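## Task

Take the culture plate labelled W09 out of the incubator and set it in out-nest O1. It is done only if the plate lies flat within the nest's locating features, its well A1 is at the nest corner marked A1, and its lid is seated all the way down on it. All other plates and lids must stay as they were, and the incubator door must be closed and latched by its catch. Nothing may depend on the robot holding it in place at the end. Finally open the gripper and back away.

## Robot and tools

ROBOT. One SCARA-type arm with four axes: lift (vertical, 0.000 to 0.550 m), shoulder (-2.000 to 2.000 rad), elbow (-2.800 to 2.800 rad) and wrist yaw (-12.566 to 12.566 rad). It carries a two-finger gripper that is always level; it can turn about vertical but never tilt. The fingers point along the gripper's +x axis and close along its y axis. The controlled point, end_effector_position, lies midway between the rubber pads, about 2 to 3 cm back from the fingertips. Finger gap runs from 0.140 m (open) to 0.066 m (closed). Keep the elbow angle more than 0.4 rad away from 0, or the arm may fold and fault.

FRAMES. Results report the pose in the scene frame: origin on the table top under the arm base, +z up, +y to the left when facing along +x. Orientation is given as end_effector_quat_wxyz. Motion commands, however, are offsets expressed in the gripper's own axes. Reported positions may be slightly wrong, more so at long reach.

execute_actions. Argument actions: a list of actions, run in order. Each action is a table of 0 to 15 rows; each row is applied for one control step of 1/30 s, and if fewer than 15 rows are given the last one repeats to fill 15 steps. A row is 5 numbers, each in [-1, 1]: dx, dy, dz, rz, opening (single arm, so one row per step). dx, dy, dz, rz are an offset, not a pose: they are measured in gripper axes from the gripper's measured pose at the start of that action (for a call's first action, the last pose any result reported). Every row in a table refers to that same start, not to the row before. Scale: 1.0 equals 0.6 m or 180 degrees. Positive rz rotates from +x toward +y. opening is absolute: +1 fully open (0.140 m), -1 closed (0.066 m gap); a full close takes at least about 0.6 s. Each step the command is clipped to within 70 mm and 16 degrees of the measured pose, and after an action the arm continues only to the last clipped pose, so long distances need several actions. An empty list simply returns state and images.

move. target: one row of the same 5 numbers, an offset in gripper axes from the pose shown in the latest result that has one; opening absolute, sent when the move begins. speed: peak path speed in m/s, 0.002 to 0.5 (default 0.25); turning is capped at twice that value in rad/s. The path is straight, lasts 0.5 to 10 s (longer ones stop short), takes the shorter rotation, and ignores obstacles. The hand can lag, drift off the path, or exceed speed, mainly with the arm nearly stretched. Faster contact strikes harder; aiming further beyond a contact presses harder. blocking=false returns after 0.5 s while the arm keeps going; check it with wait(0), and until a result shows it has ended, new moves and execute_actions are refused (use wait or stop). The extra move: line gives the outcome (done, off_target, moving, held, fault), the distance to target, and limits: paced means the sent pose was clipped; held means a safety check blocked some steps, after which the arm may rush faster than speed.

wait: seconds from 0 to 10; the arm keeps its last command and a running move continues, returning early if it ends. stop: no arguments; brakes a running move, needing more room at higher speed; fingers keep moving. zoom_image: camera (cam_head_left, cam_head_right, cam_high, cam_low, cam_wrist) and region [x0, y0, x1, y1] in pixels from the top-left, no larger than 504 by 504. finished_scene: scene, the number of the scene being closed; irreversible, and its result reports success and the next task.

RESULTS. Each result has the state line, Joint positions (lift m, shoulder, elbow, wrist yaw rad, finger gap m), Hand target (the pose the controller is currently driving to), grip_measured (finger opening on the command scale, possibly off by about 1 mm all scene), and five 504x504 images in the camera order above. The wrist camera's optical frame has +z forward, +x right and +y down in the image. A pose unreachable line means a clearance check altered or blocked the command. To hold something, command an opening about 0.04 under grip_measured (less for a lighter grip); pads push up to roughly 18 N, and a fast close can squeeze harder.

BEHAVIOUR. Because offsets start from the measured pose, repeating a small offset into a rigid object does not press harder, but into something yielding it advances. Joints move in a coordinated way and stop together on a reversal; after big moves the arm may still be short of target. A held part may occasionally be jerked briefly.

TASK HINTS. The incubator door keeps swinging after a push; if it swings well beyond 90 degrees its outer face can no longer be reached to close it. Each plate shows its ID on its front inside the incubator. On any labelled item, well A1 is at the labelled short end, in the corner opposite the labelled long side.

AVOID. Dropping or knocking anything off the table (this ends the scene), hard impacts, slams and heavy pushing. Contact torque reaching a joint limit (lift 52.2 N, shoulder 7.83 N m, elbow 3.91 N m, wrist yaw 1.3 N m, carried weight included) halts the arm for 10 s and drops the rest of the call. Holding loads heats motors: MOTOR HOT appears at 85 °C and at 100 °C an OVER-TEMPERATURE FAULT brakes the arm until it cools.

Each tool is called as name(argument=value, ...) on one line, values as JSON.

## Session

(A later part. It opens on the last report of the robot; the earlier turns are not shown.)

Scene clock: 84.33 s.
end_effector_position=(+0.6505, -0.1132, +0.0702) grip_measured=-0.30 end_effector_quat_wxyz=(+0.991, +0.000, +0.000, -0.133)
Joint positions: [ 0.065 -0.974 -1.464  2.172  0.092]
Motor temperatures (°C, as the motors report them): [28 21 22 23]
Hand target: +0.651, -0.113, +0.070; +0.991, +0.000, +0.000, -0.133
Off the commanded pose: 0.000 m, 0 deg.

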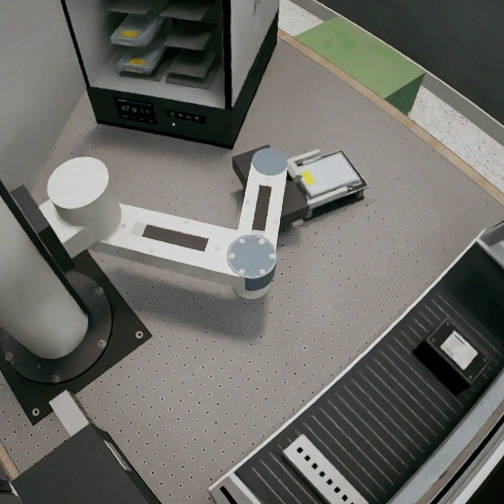

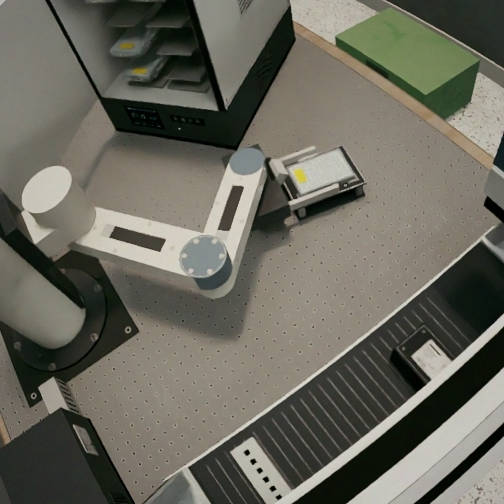

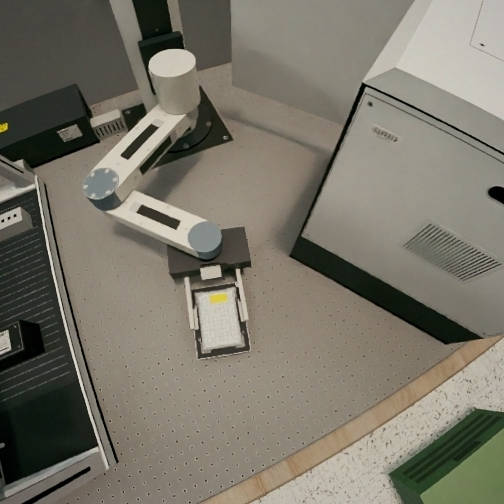

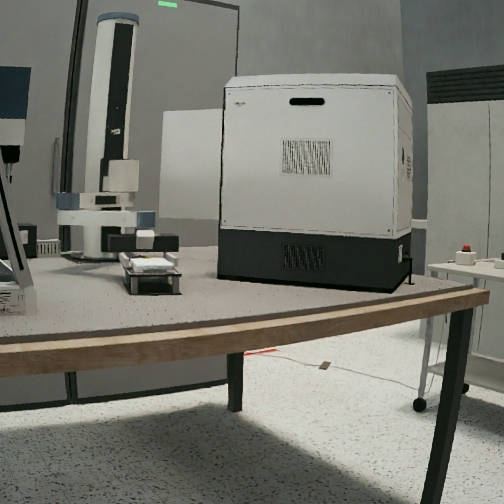

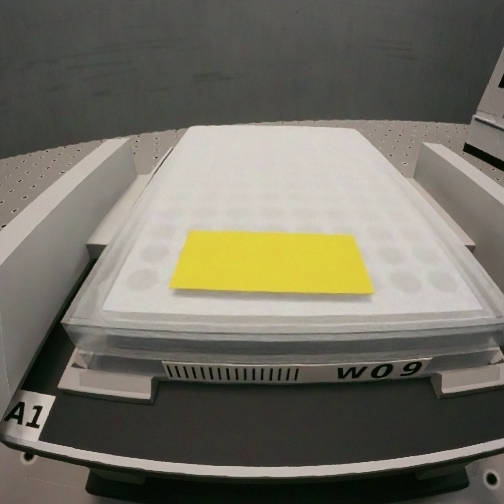

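move(target=[0,0,0.08,0,0], speed=0.1)

move(target=[-0.66,0.395,0.71,0.75,0], speed=0.4)

Scene clock: 90.43 s.
end_effector_position=(+0.6505, -0.1133, +0.1182) grip_measured=+0.00 end_effector_quat_wxyz=(+0.991, +0.000, +0.000, -0.133)
Joint positions: [ 0.113 -0.974 -1.465  2.172  0.103]
Motor temperatures (°C, as the motors report them): [28 21 22 23]
Hand target: +0.651, -0.113, +0.118; +0.991, +0.000, +0.000, -0.133
Off the commanded pose: 0.000 m, 0 deg.
move: done

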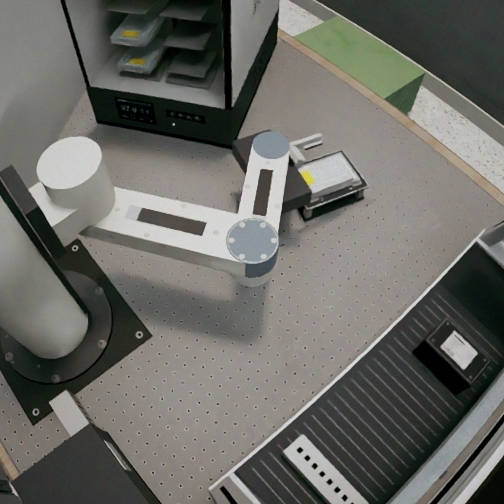

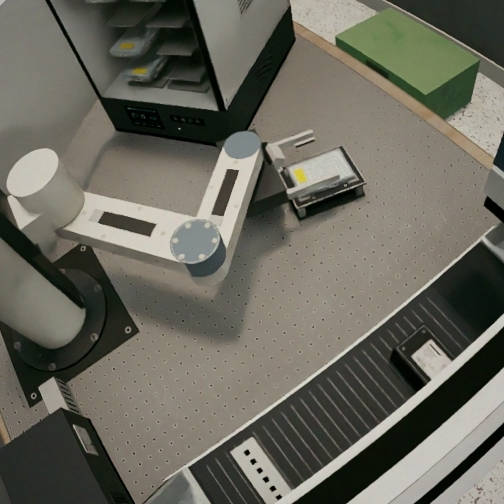

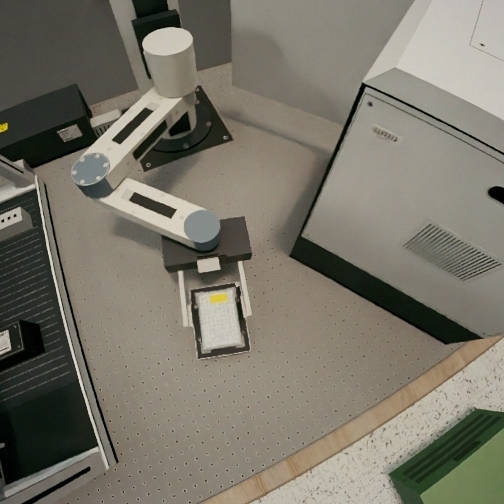

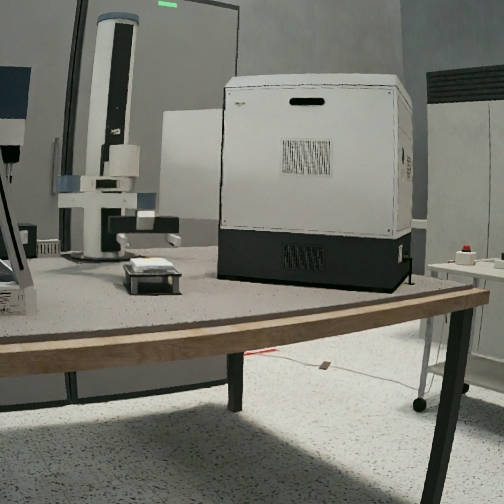

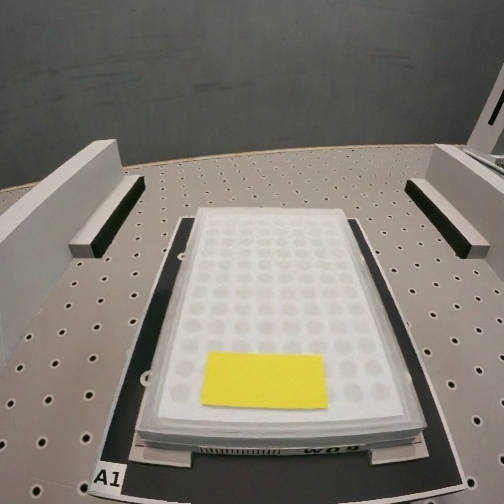

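Scene clock: 93.83 s.
end_effector_position=(+0.3308, +0.2198, +0.5442) grip_measured=+0.00 end_effector_quat_wxyz=(+0.502, +0.000, +0.000, +0.865)
Joint positions: [ 0.539 -0.528 -0.973  3.592  0.103]
Motor temperatures (°C, as the motors report them): [28 21 22 23]
Hand target: +0.331, +0.220, +0.544; +0.502, +0.000, +0.000, +0.865
Off the commanded pose: 0.000 m, 0 deg.
move: done

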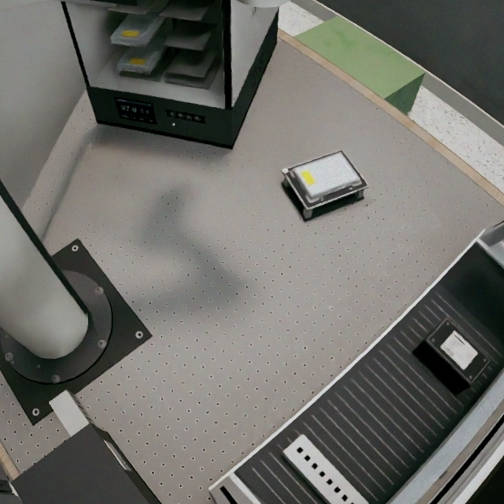

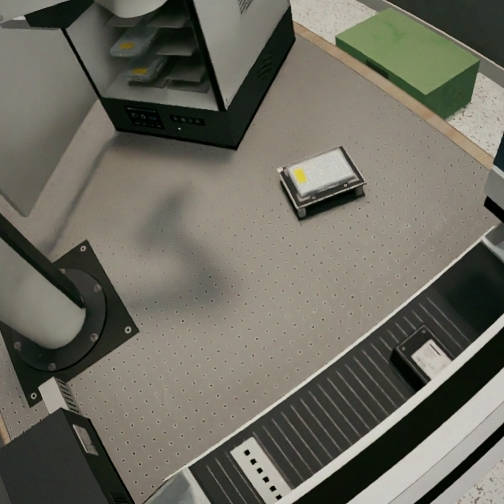

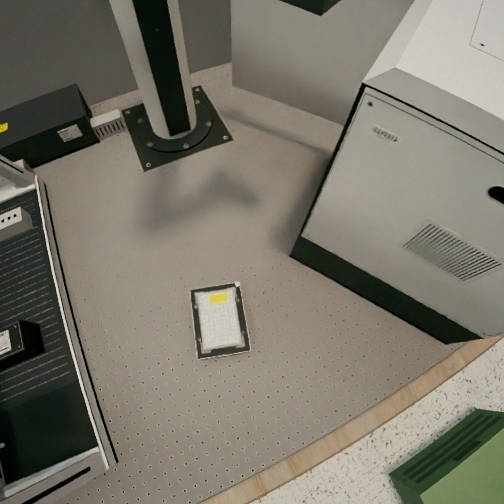

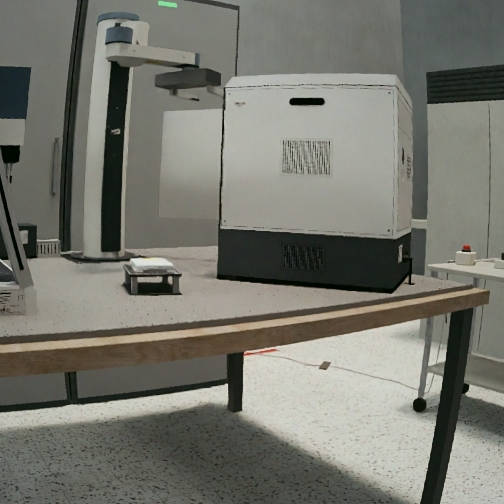

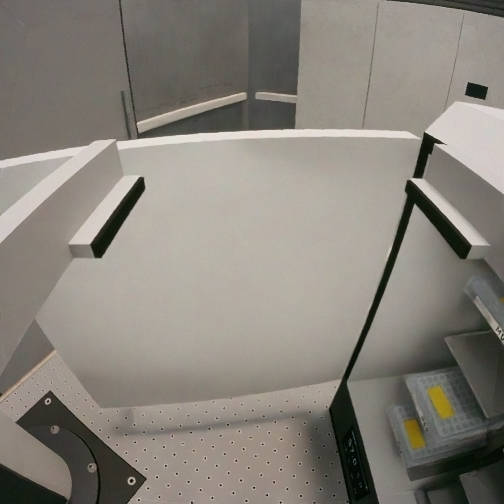

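move(target=[0.16,0.02,0.016,0,-1])

Scene clock: 105.10 s.
end_effector_position=(+0.2726, +0.2972, +0.5538) grip_measured=-1.00 end_effector_quat_wxyz=(+0.502, +0.000, +0.000, +0.865)
Joint positions: [ 0.549 -0.134 -0.959  3.183  0.066]
Motor temperatures (°C, as the motors report them): [28 21 22 23]
Hand target: +0.273, +0.297, +0.554; +0.502, +0.000, +0.000, +0.865
Off the commanded pose: 0.000 m, 0 deg.
move: done

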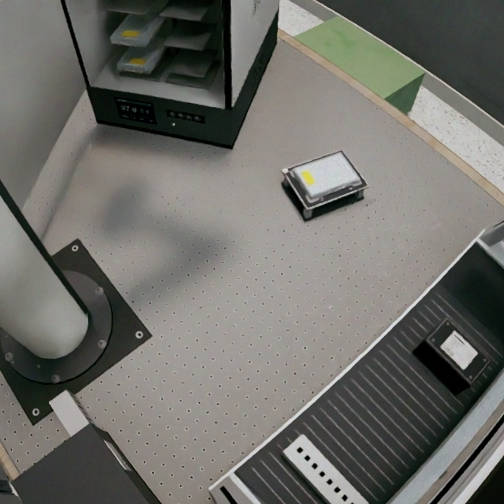

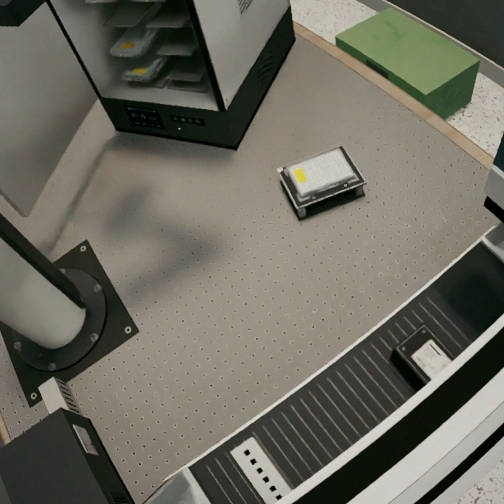

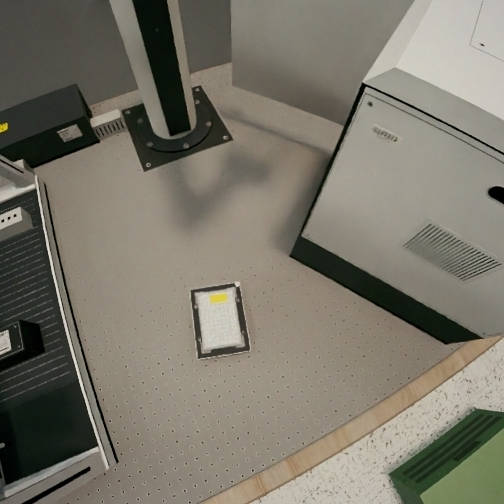

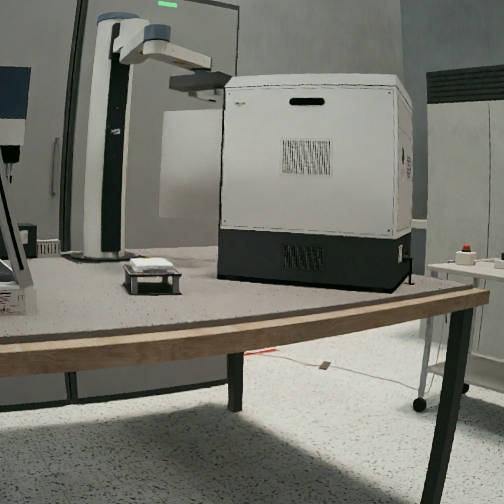

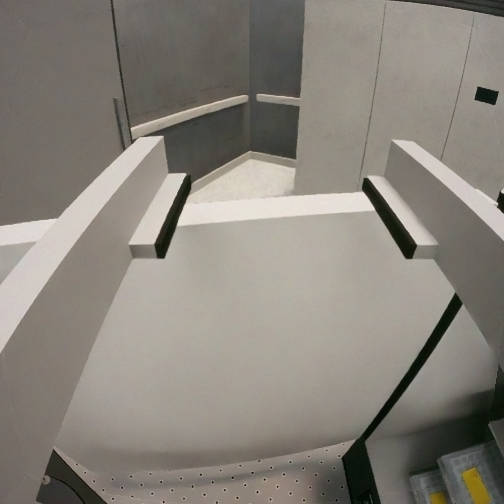

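move(target=[0.328,0,0,-0.454,-1], speed=0.3)

Scene clock: 110.93 s.
end_effector_position=(+0.1745, +0.4680, +0.5538) grip_measured=-1.00 end_effector_quat_wxyz=(+0.945, +0.000, +0.000, +0.326)
Joint positions: [ 0.549  1.215 -1.735  1.185  0.066]
Motor temperatures (°C, as the motors report them): [28 21 22 23]
Hand target: +0.175, +0.468, +0.554; +0.945, +0.000, +0.000, +0.326
Off the commanded pose: 0.000 m, 0 deg.
move: done

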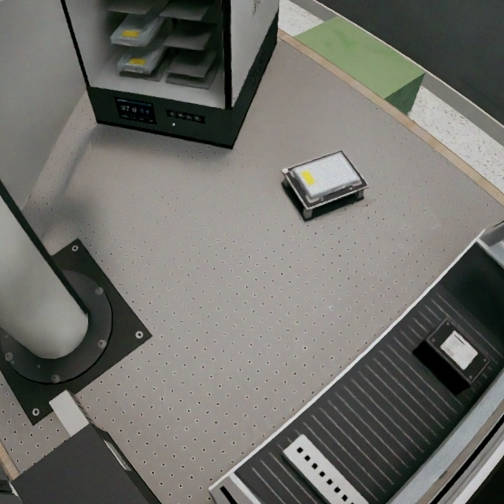

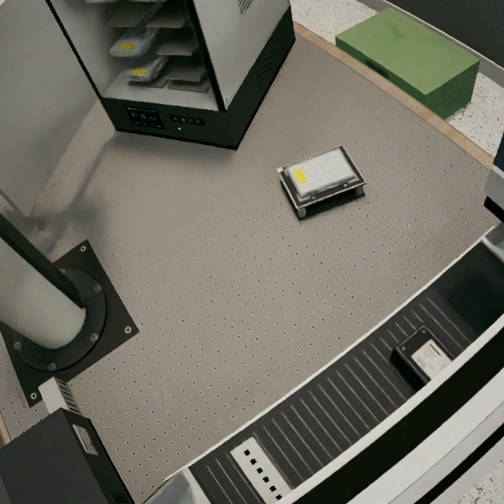

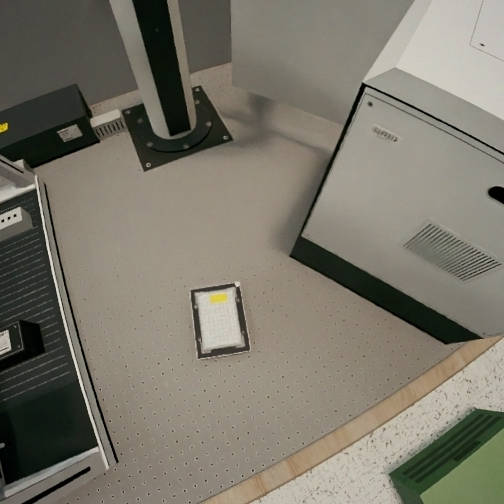

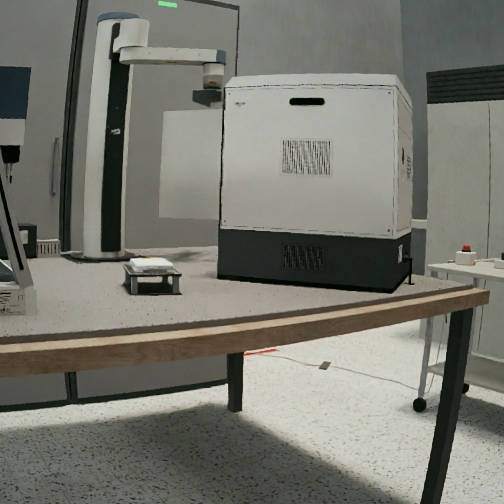

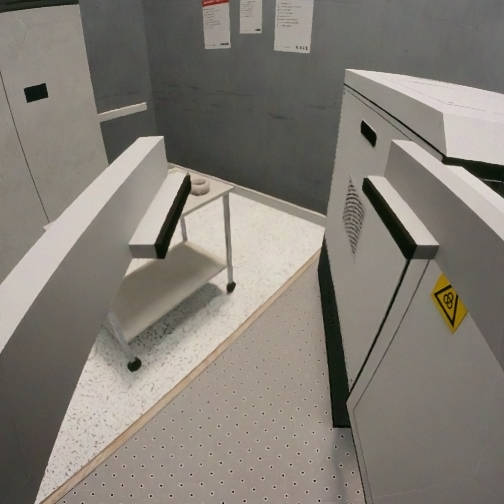

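move(target=[0,0,-0.12,0,-1], speed=0.15)

move(target=[0,-0.065,0,0,-1], speed=0.03)

move(target=[-0.047,-0.085,0,0.111,-1], speed=0.08)

Scene clock: 115.47 s.
end_effector_position=(+0.1745, +0.4680, +0.4818) grip_measured=-1.00 end_effector_quat_wxyz=(+0.945, +0.000, +0.000, +0.326)
Joint positions: [ 0.477  1.215 -1.735  1.185  0.066]
Motor temperatures (°C, as the motors report them): [28 21 22 23]
Hand target: +0.174, +0.468, +0.482; +0.945, +0.000, +0.000, +0.326
Off the commanded pose: 0.000 m, 0 deg.
move: done

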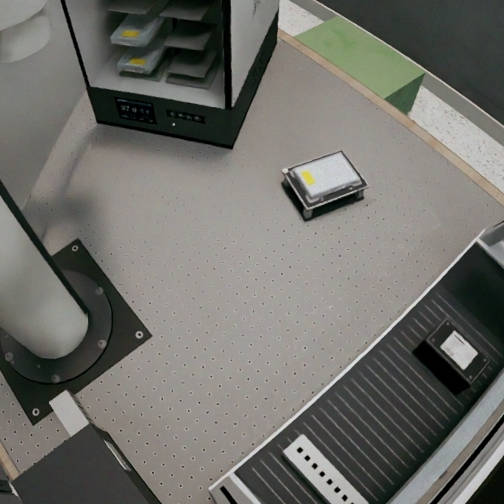

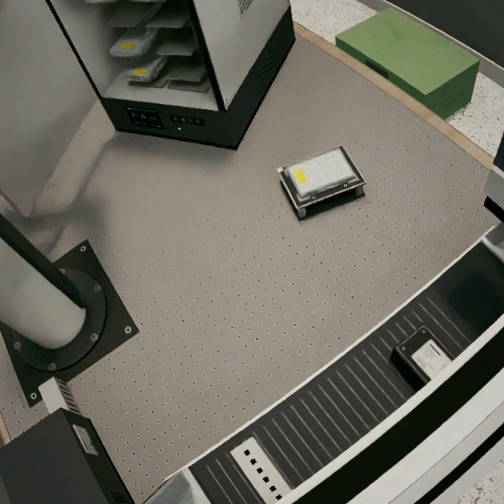

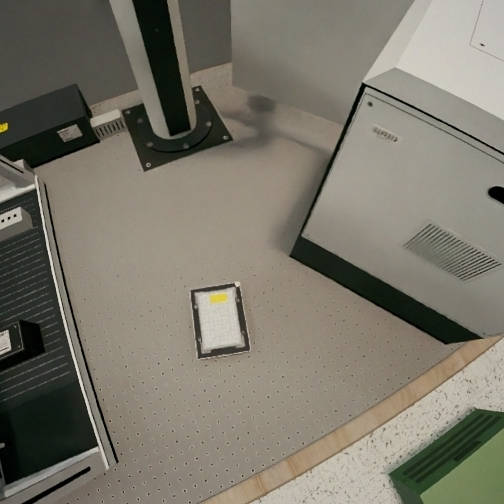

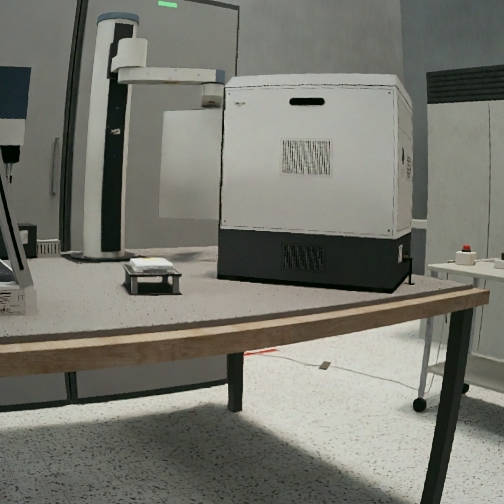

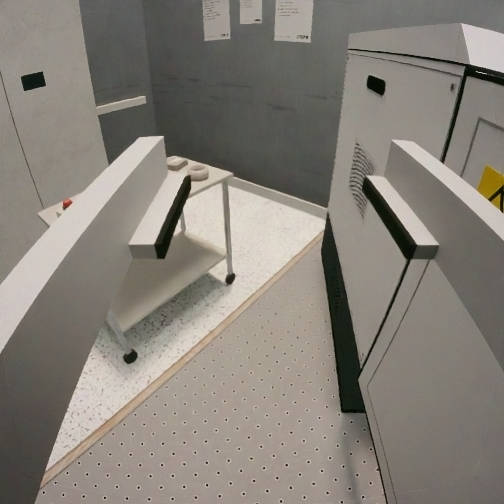

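Scene clock: 117.00 s.
end_effector_position=(+0.1986, +0.4374, +0.4818) grip_measured=-1.00 end_effector_quat_wxyz=(+0.945, +0.000, +0.000, +0.326)
Joint positions: [ 0.477  1.087 -1.531  1.109  0.066]
Motor temperatures (°C, as the motors report them): [28 21 22 23]
Hand target: +0.199, +0.437, +0.482; +0.945, +0.000, +0.000, +0.326
Off the commanded pose: 0.000 m, 0 deg.
move: done

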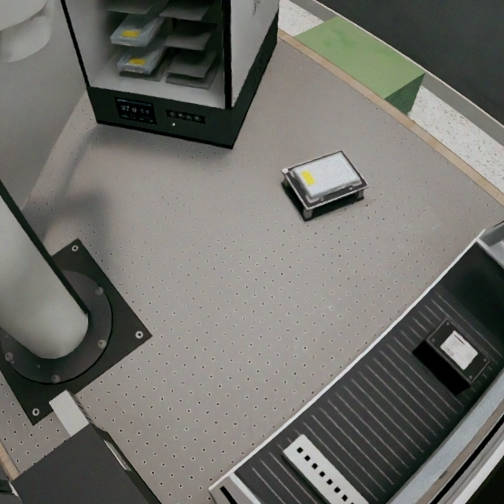

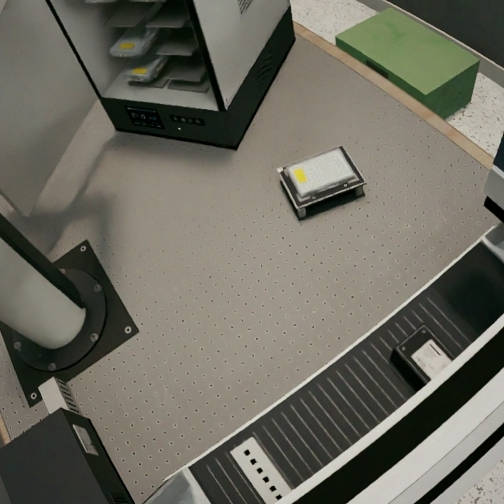

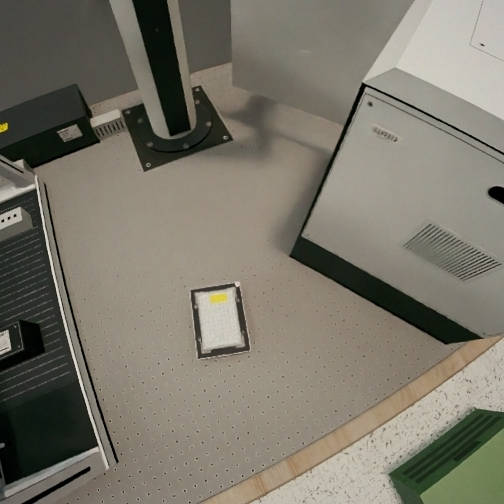

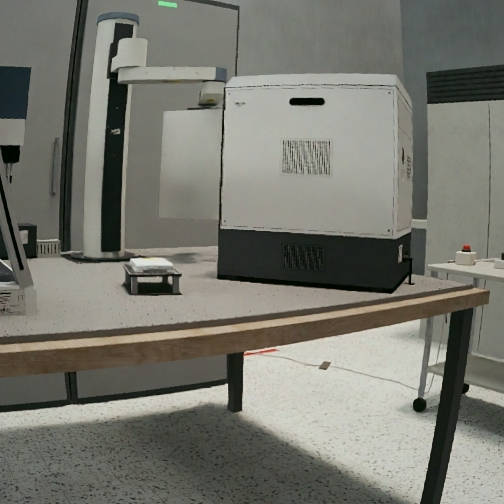

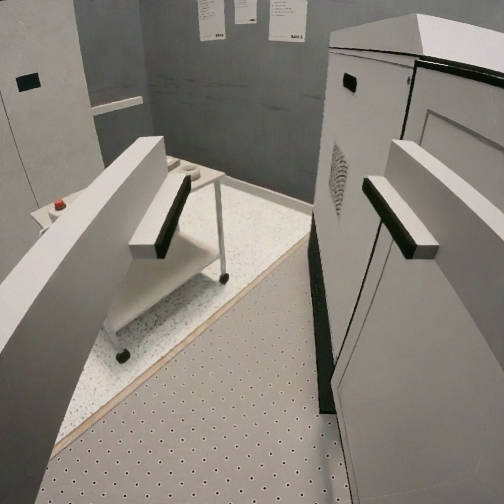

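Scene clock: 119.43 s.
end_effector_position=(+0.2079, +0.3798, +0.4818) grip_measured=-1.00 end_effector_quat_wxyz=(+0.874, +0.000, +0.000, +0.485)
Joint positions: [ 0.477  0.816 -1.056  1.254  0.066]
Motor temperatures (°C, as the motors report them): [28 21 22 23]
Hand target: +0.208, +0.380, +0.482; +0.874, +0.000, +0.000, +0.485
Off the commanded pose: 0.000 m, 0 deg.
move: done

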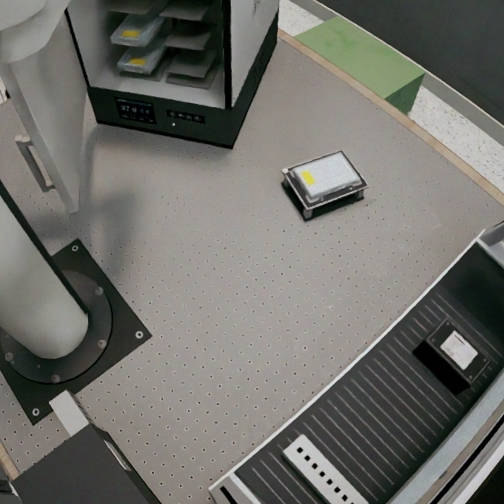

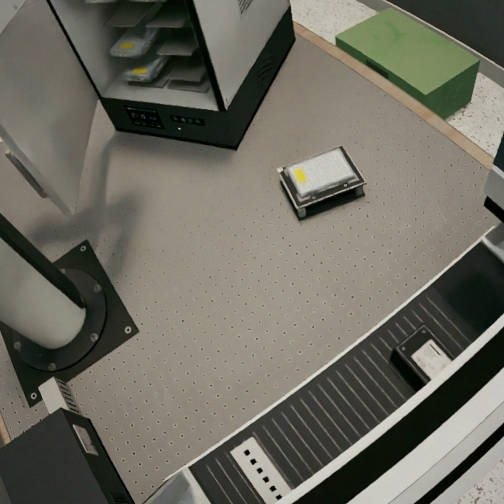

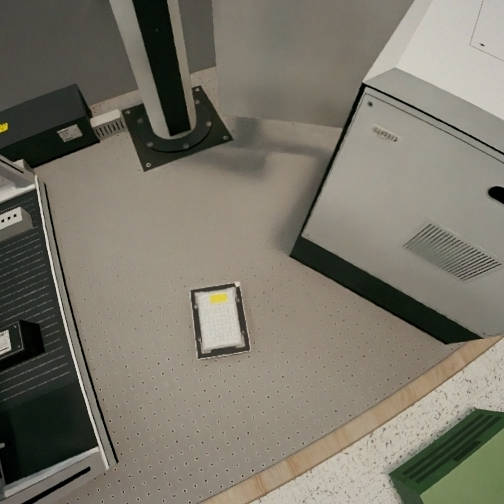

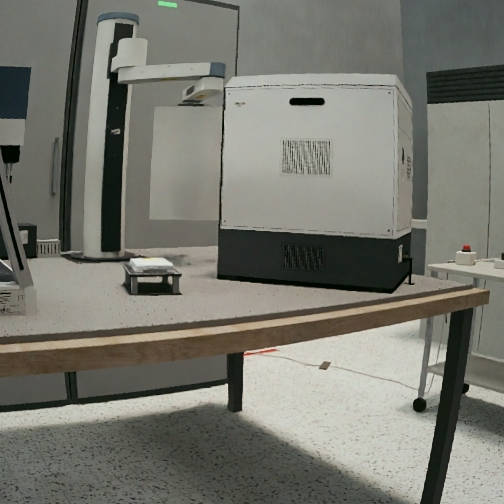

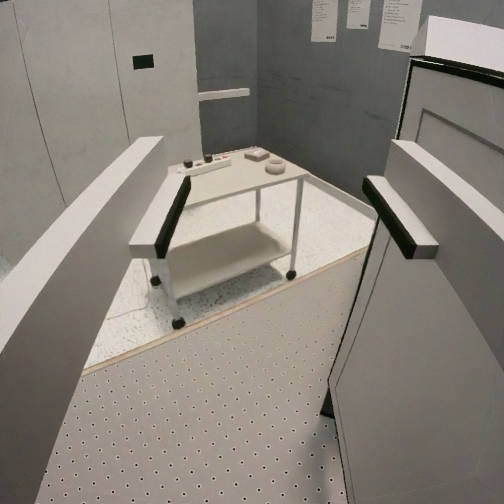

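move(target=[-0.051,-0.252,0,0.3056,-1], speed=0.09)

Scene clock: 127.63 s.
end_effector_position=(+0.3202, +0.2739, +0.4818) grip_measured=-1.00 end_effector_quat_wxyz=(+0.552, +0.000, +0.000, +0.834)
Joint positions: [ 0.477 -0.31  -0.979  3.263  0.066]
Motor temperatures (°C, as the motors report them): [28 21 22 23]
Hand target: +0.320, +0.274, +0.482; +0.551, +0.000, +0.000, +0.834
Off the commanded pose: 0.000 m, 0 deg.
move: done

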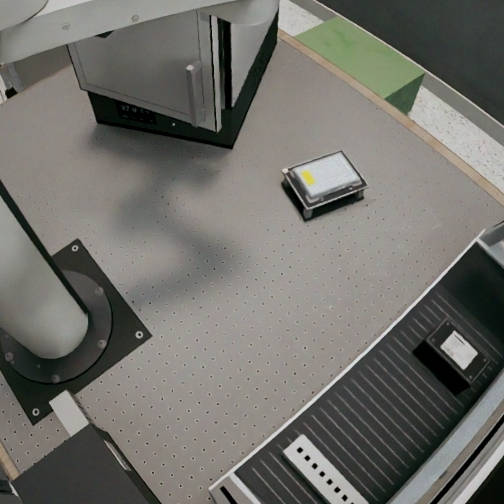

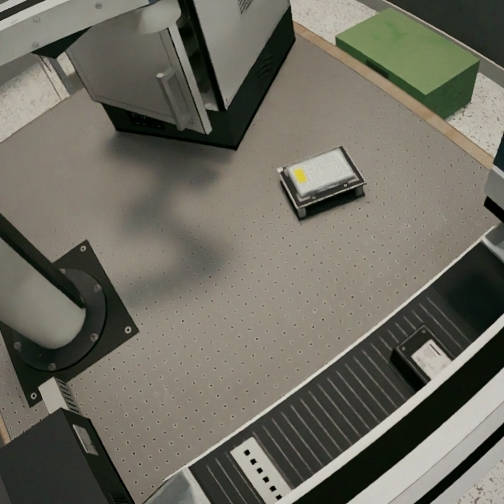

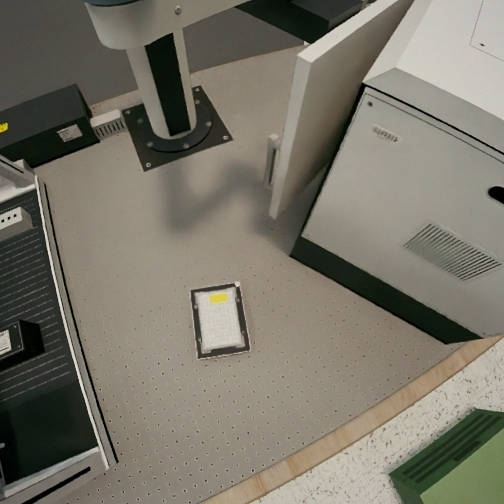

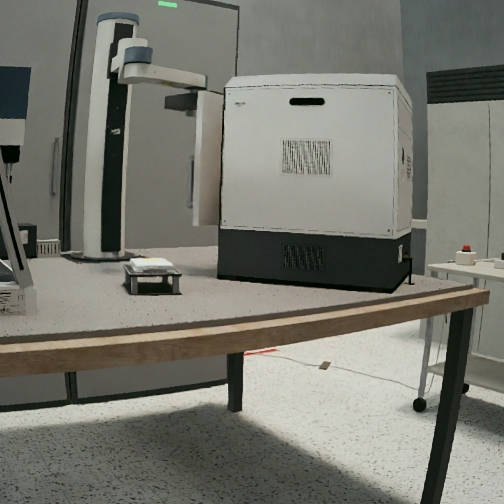

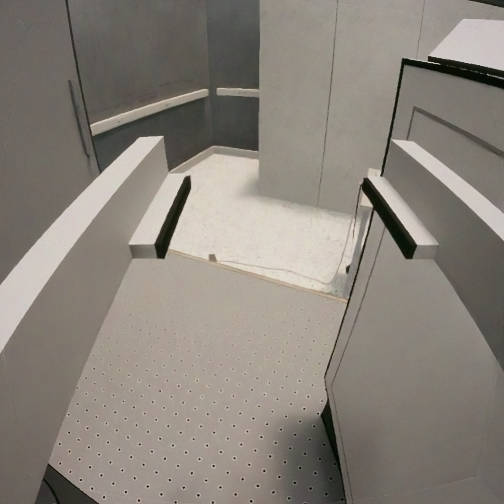

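move(target=[-0.128,-0.055,0,0.061,-1], speed=0.04)

Scene clock: 132.13 s.
end_effector_position=(+0.3798, +0.2161, +0.4818) grip_measured=-1.00 end_effector_quat_wxyz=(+0.469, +0.000, +0.000, +0.883)
Joint positions: [ 0.477 -0.51  -1.223  3.898  0.066]
Motor temperatures (°C, as the motors report them): [28 21 22 23]
Hand target: +0.381, +0.216, +0.482; +0.469, +0.000, +0.000, +0.883
Off the commanded pose: 0.001 m, 0 deg.
move: done

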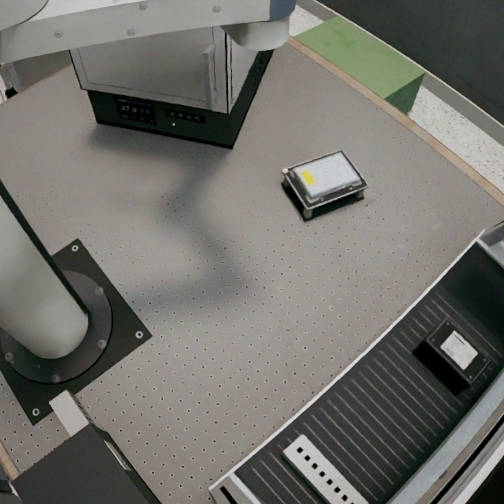

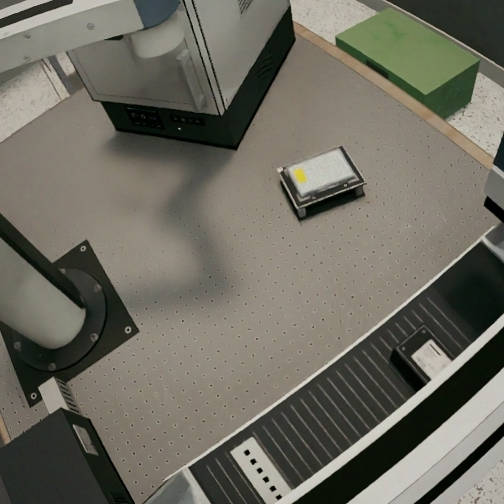

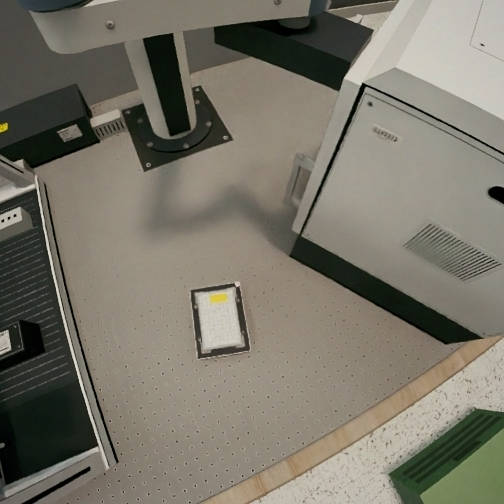

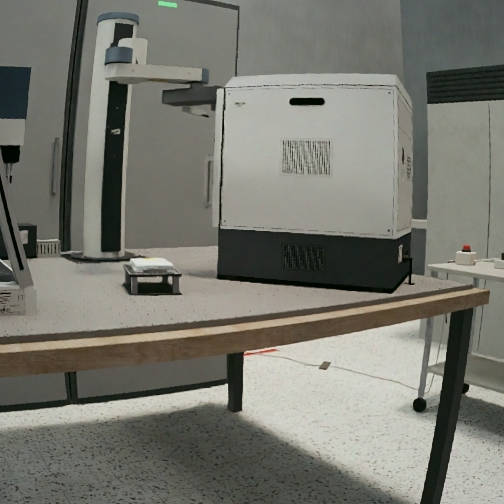

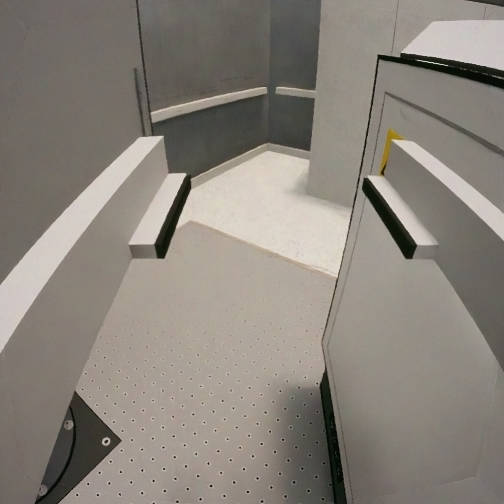

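Nearly shut; push a bit more.

move(target=[0,-0.005,0,0,-1], speed=0.005)

zoom_image(camera="cam_high", region=[280, 20, 420, 260])

Scene clock: 145.07 s.
end_effector_position=(+0.3801, +0.2169, +0.4818) grip_measured=-1.00 end_effector_quat_wxyz=(+0.471, +0.000, +0.000, +0.882)
Joint positions: [ 0.477 -0.508 -1.223  3.893  0.066]
Motor temperatures (°C, as the motors report them): [28 21 22 23]
Hand target: +0.380, +0.217, +0.482; +0.471, +0.000, +0.000, +0.882
Off the commanded pose: 0.002 m, 0 deg.
TORQUE FAULT: the external load on joint 3 (elbow) reached its load limit, and the arm stopped for 10 seconds. That time counts as 20 of the actions that you can send in this scene. The arm's remaining commands of this call were not run. The arm holds where it stopped, with its grip as last carried out, and accepts commands again: back off and push less far. The arm stops again, at the same cost, whenever a joint's load reaches its limit.
move: fault

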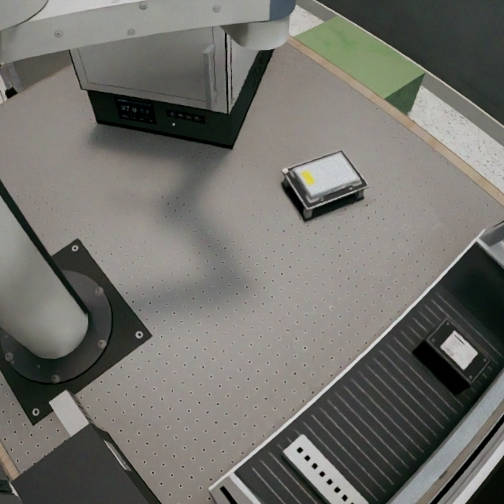

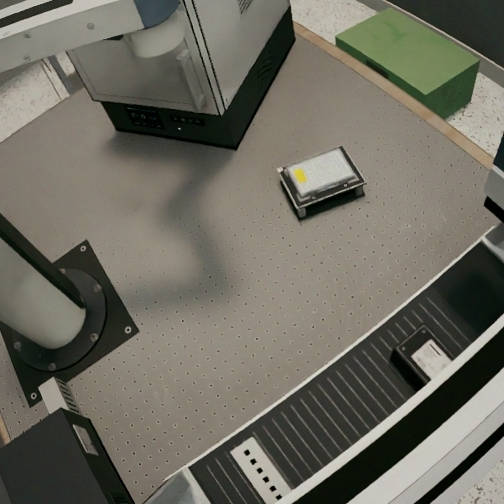

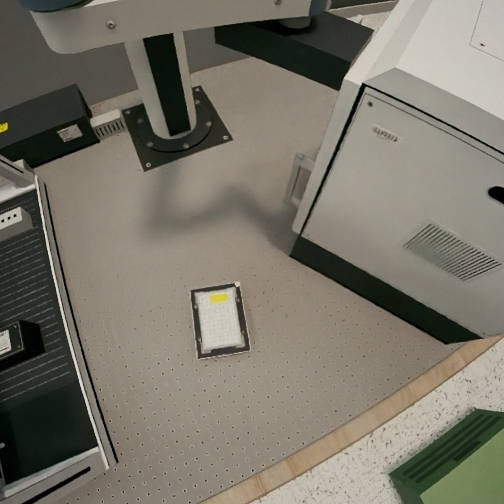

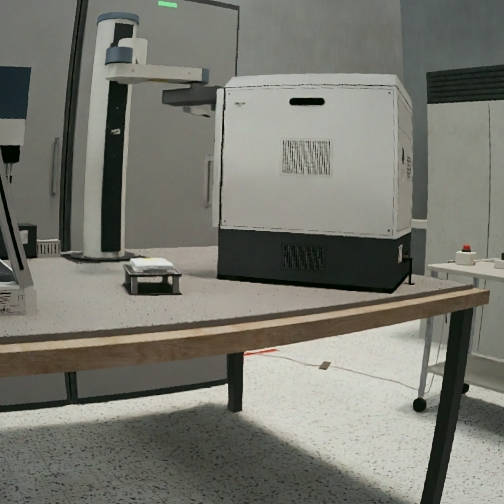

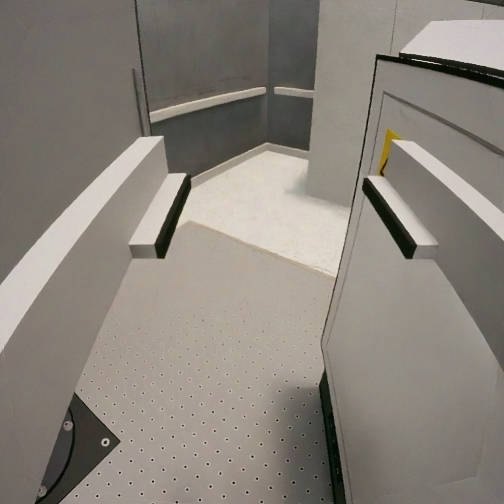

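Region (280, 20, 420, 260) of cam_high's 504x504 image, scaled by 2.100, with more detail than that image has; it fills the left 294 columns of this view, and the rest is white.

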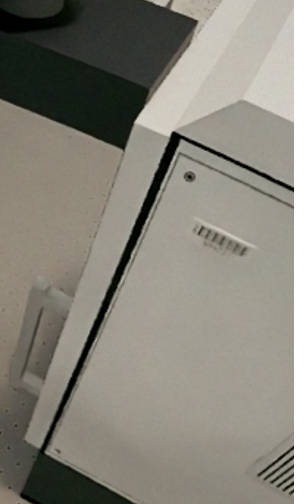

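It was already shut.

move(target=[-0.1,0.17,0,0,-1])

Scene clock: 146.83 s.
end_effector_position=(+0.3288, +0.1102, +0.4818) grip_measured=-1.00 end_effector_quat_wxyz=(+0.471, +0.000, +0.000, +0.882)
Joint positions: [ 0.477 -0.986 -0.912  4.058  0.066]
Motor temperatures (°C, as the motors report them): [28 21 22 23]
Hand target: +0.329, +0.110, +0.482; +0.471, +0.000, +0.000, +0.882
Off the commanded pose: 0.000 m, 0 deg.
move: done

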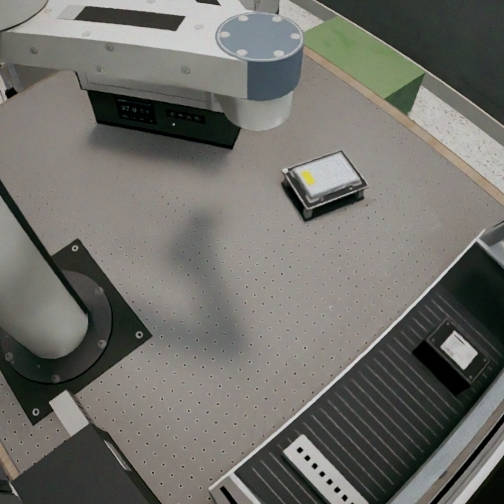

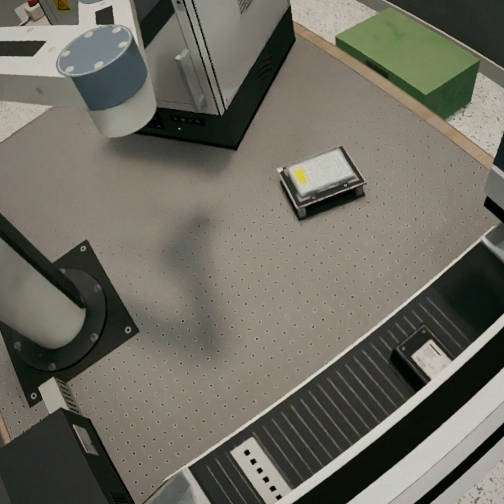

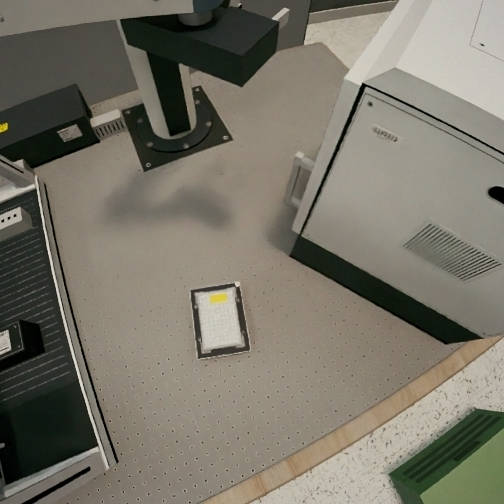

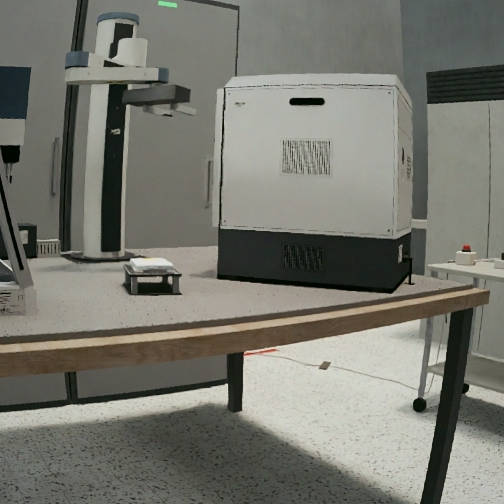

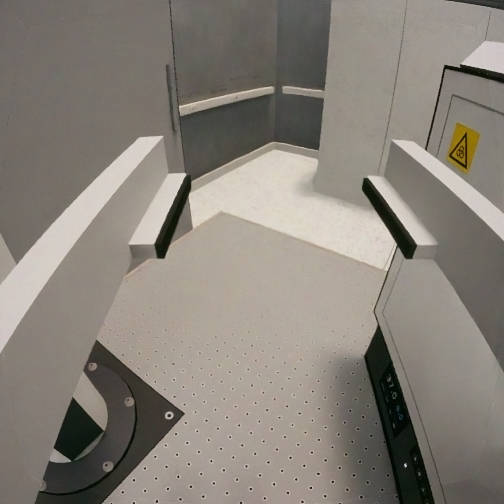

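finished_scene(scene=1)

The scene is finished: the task was done.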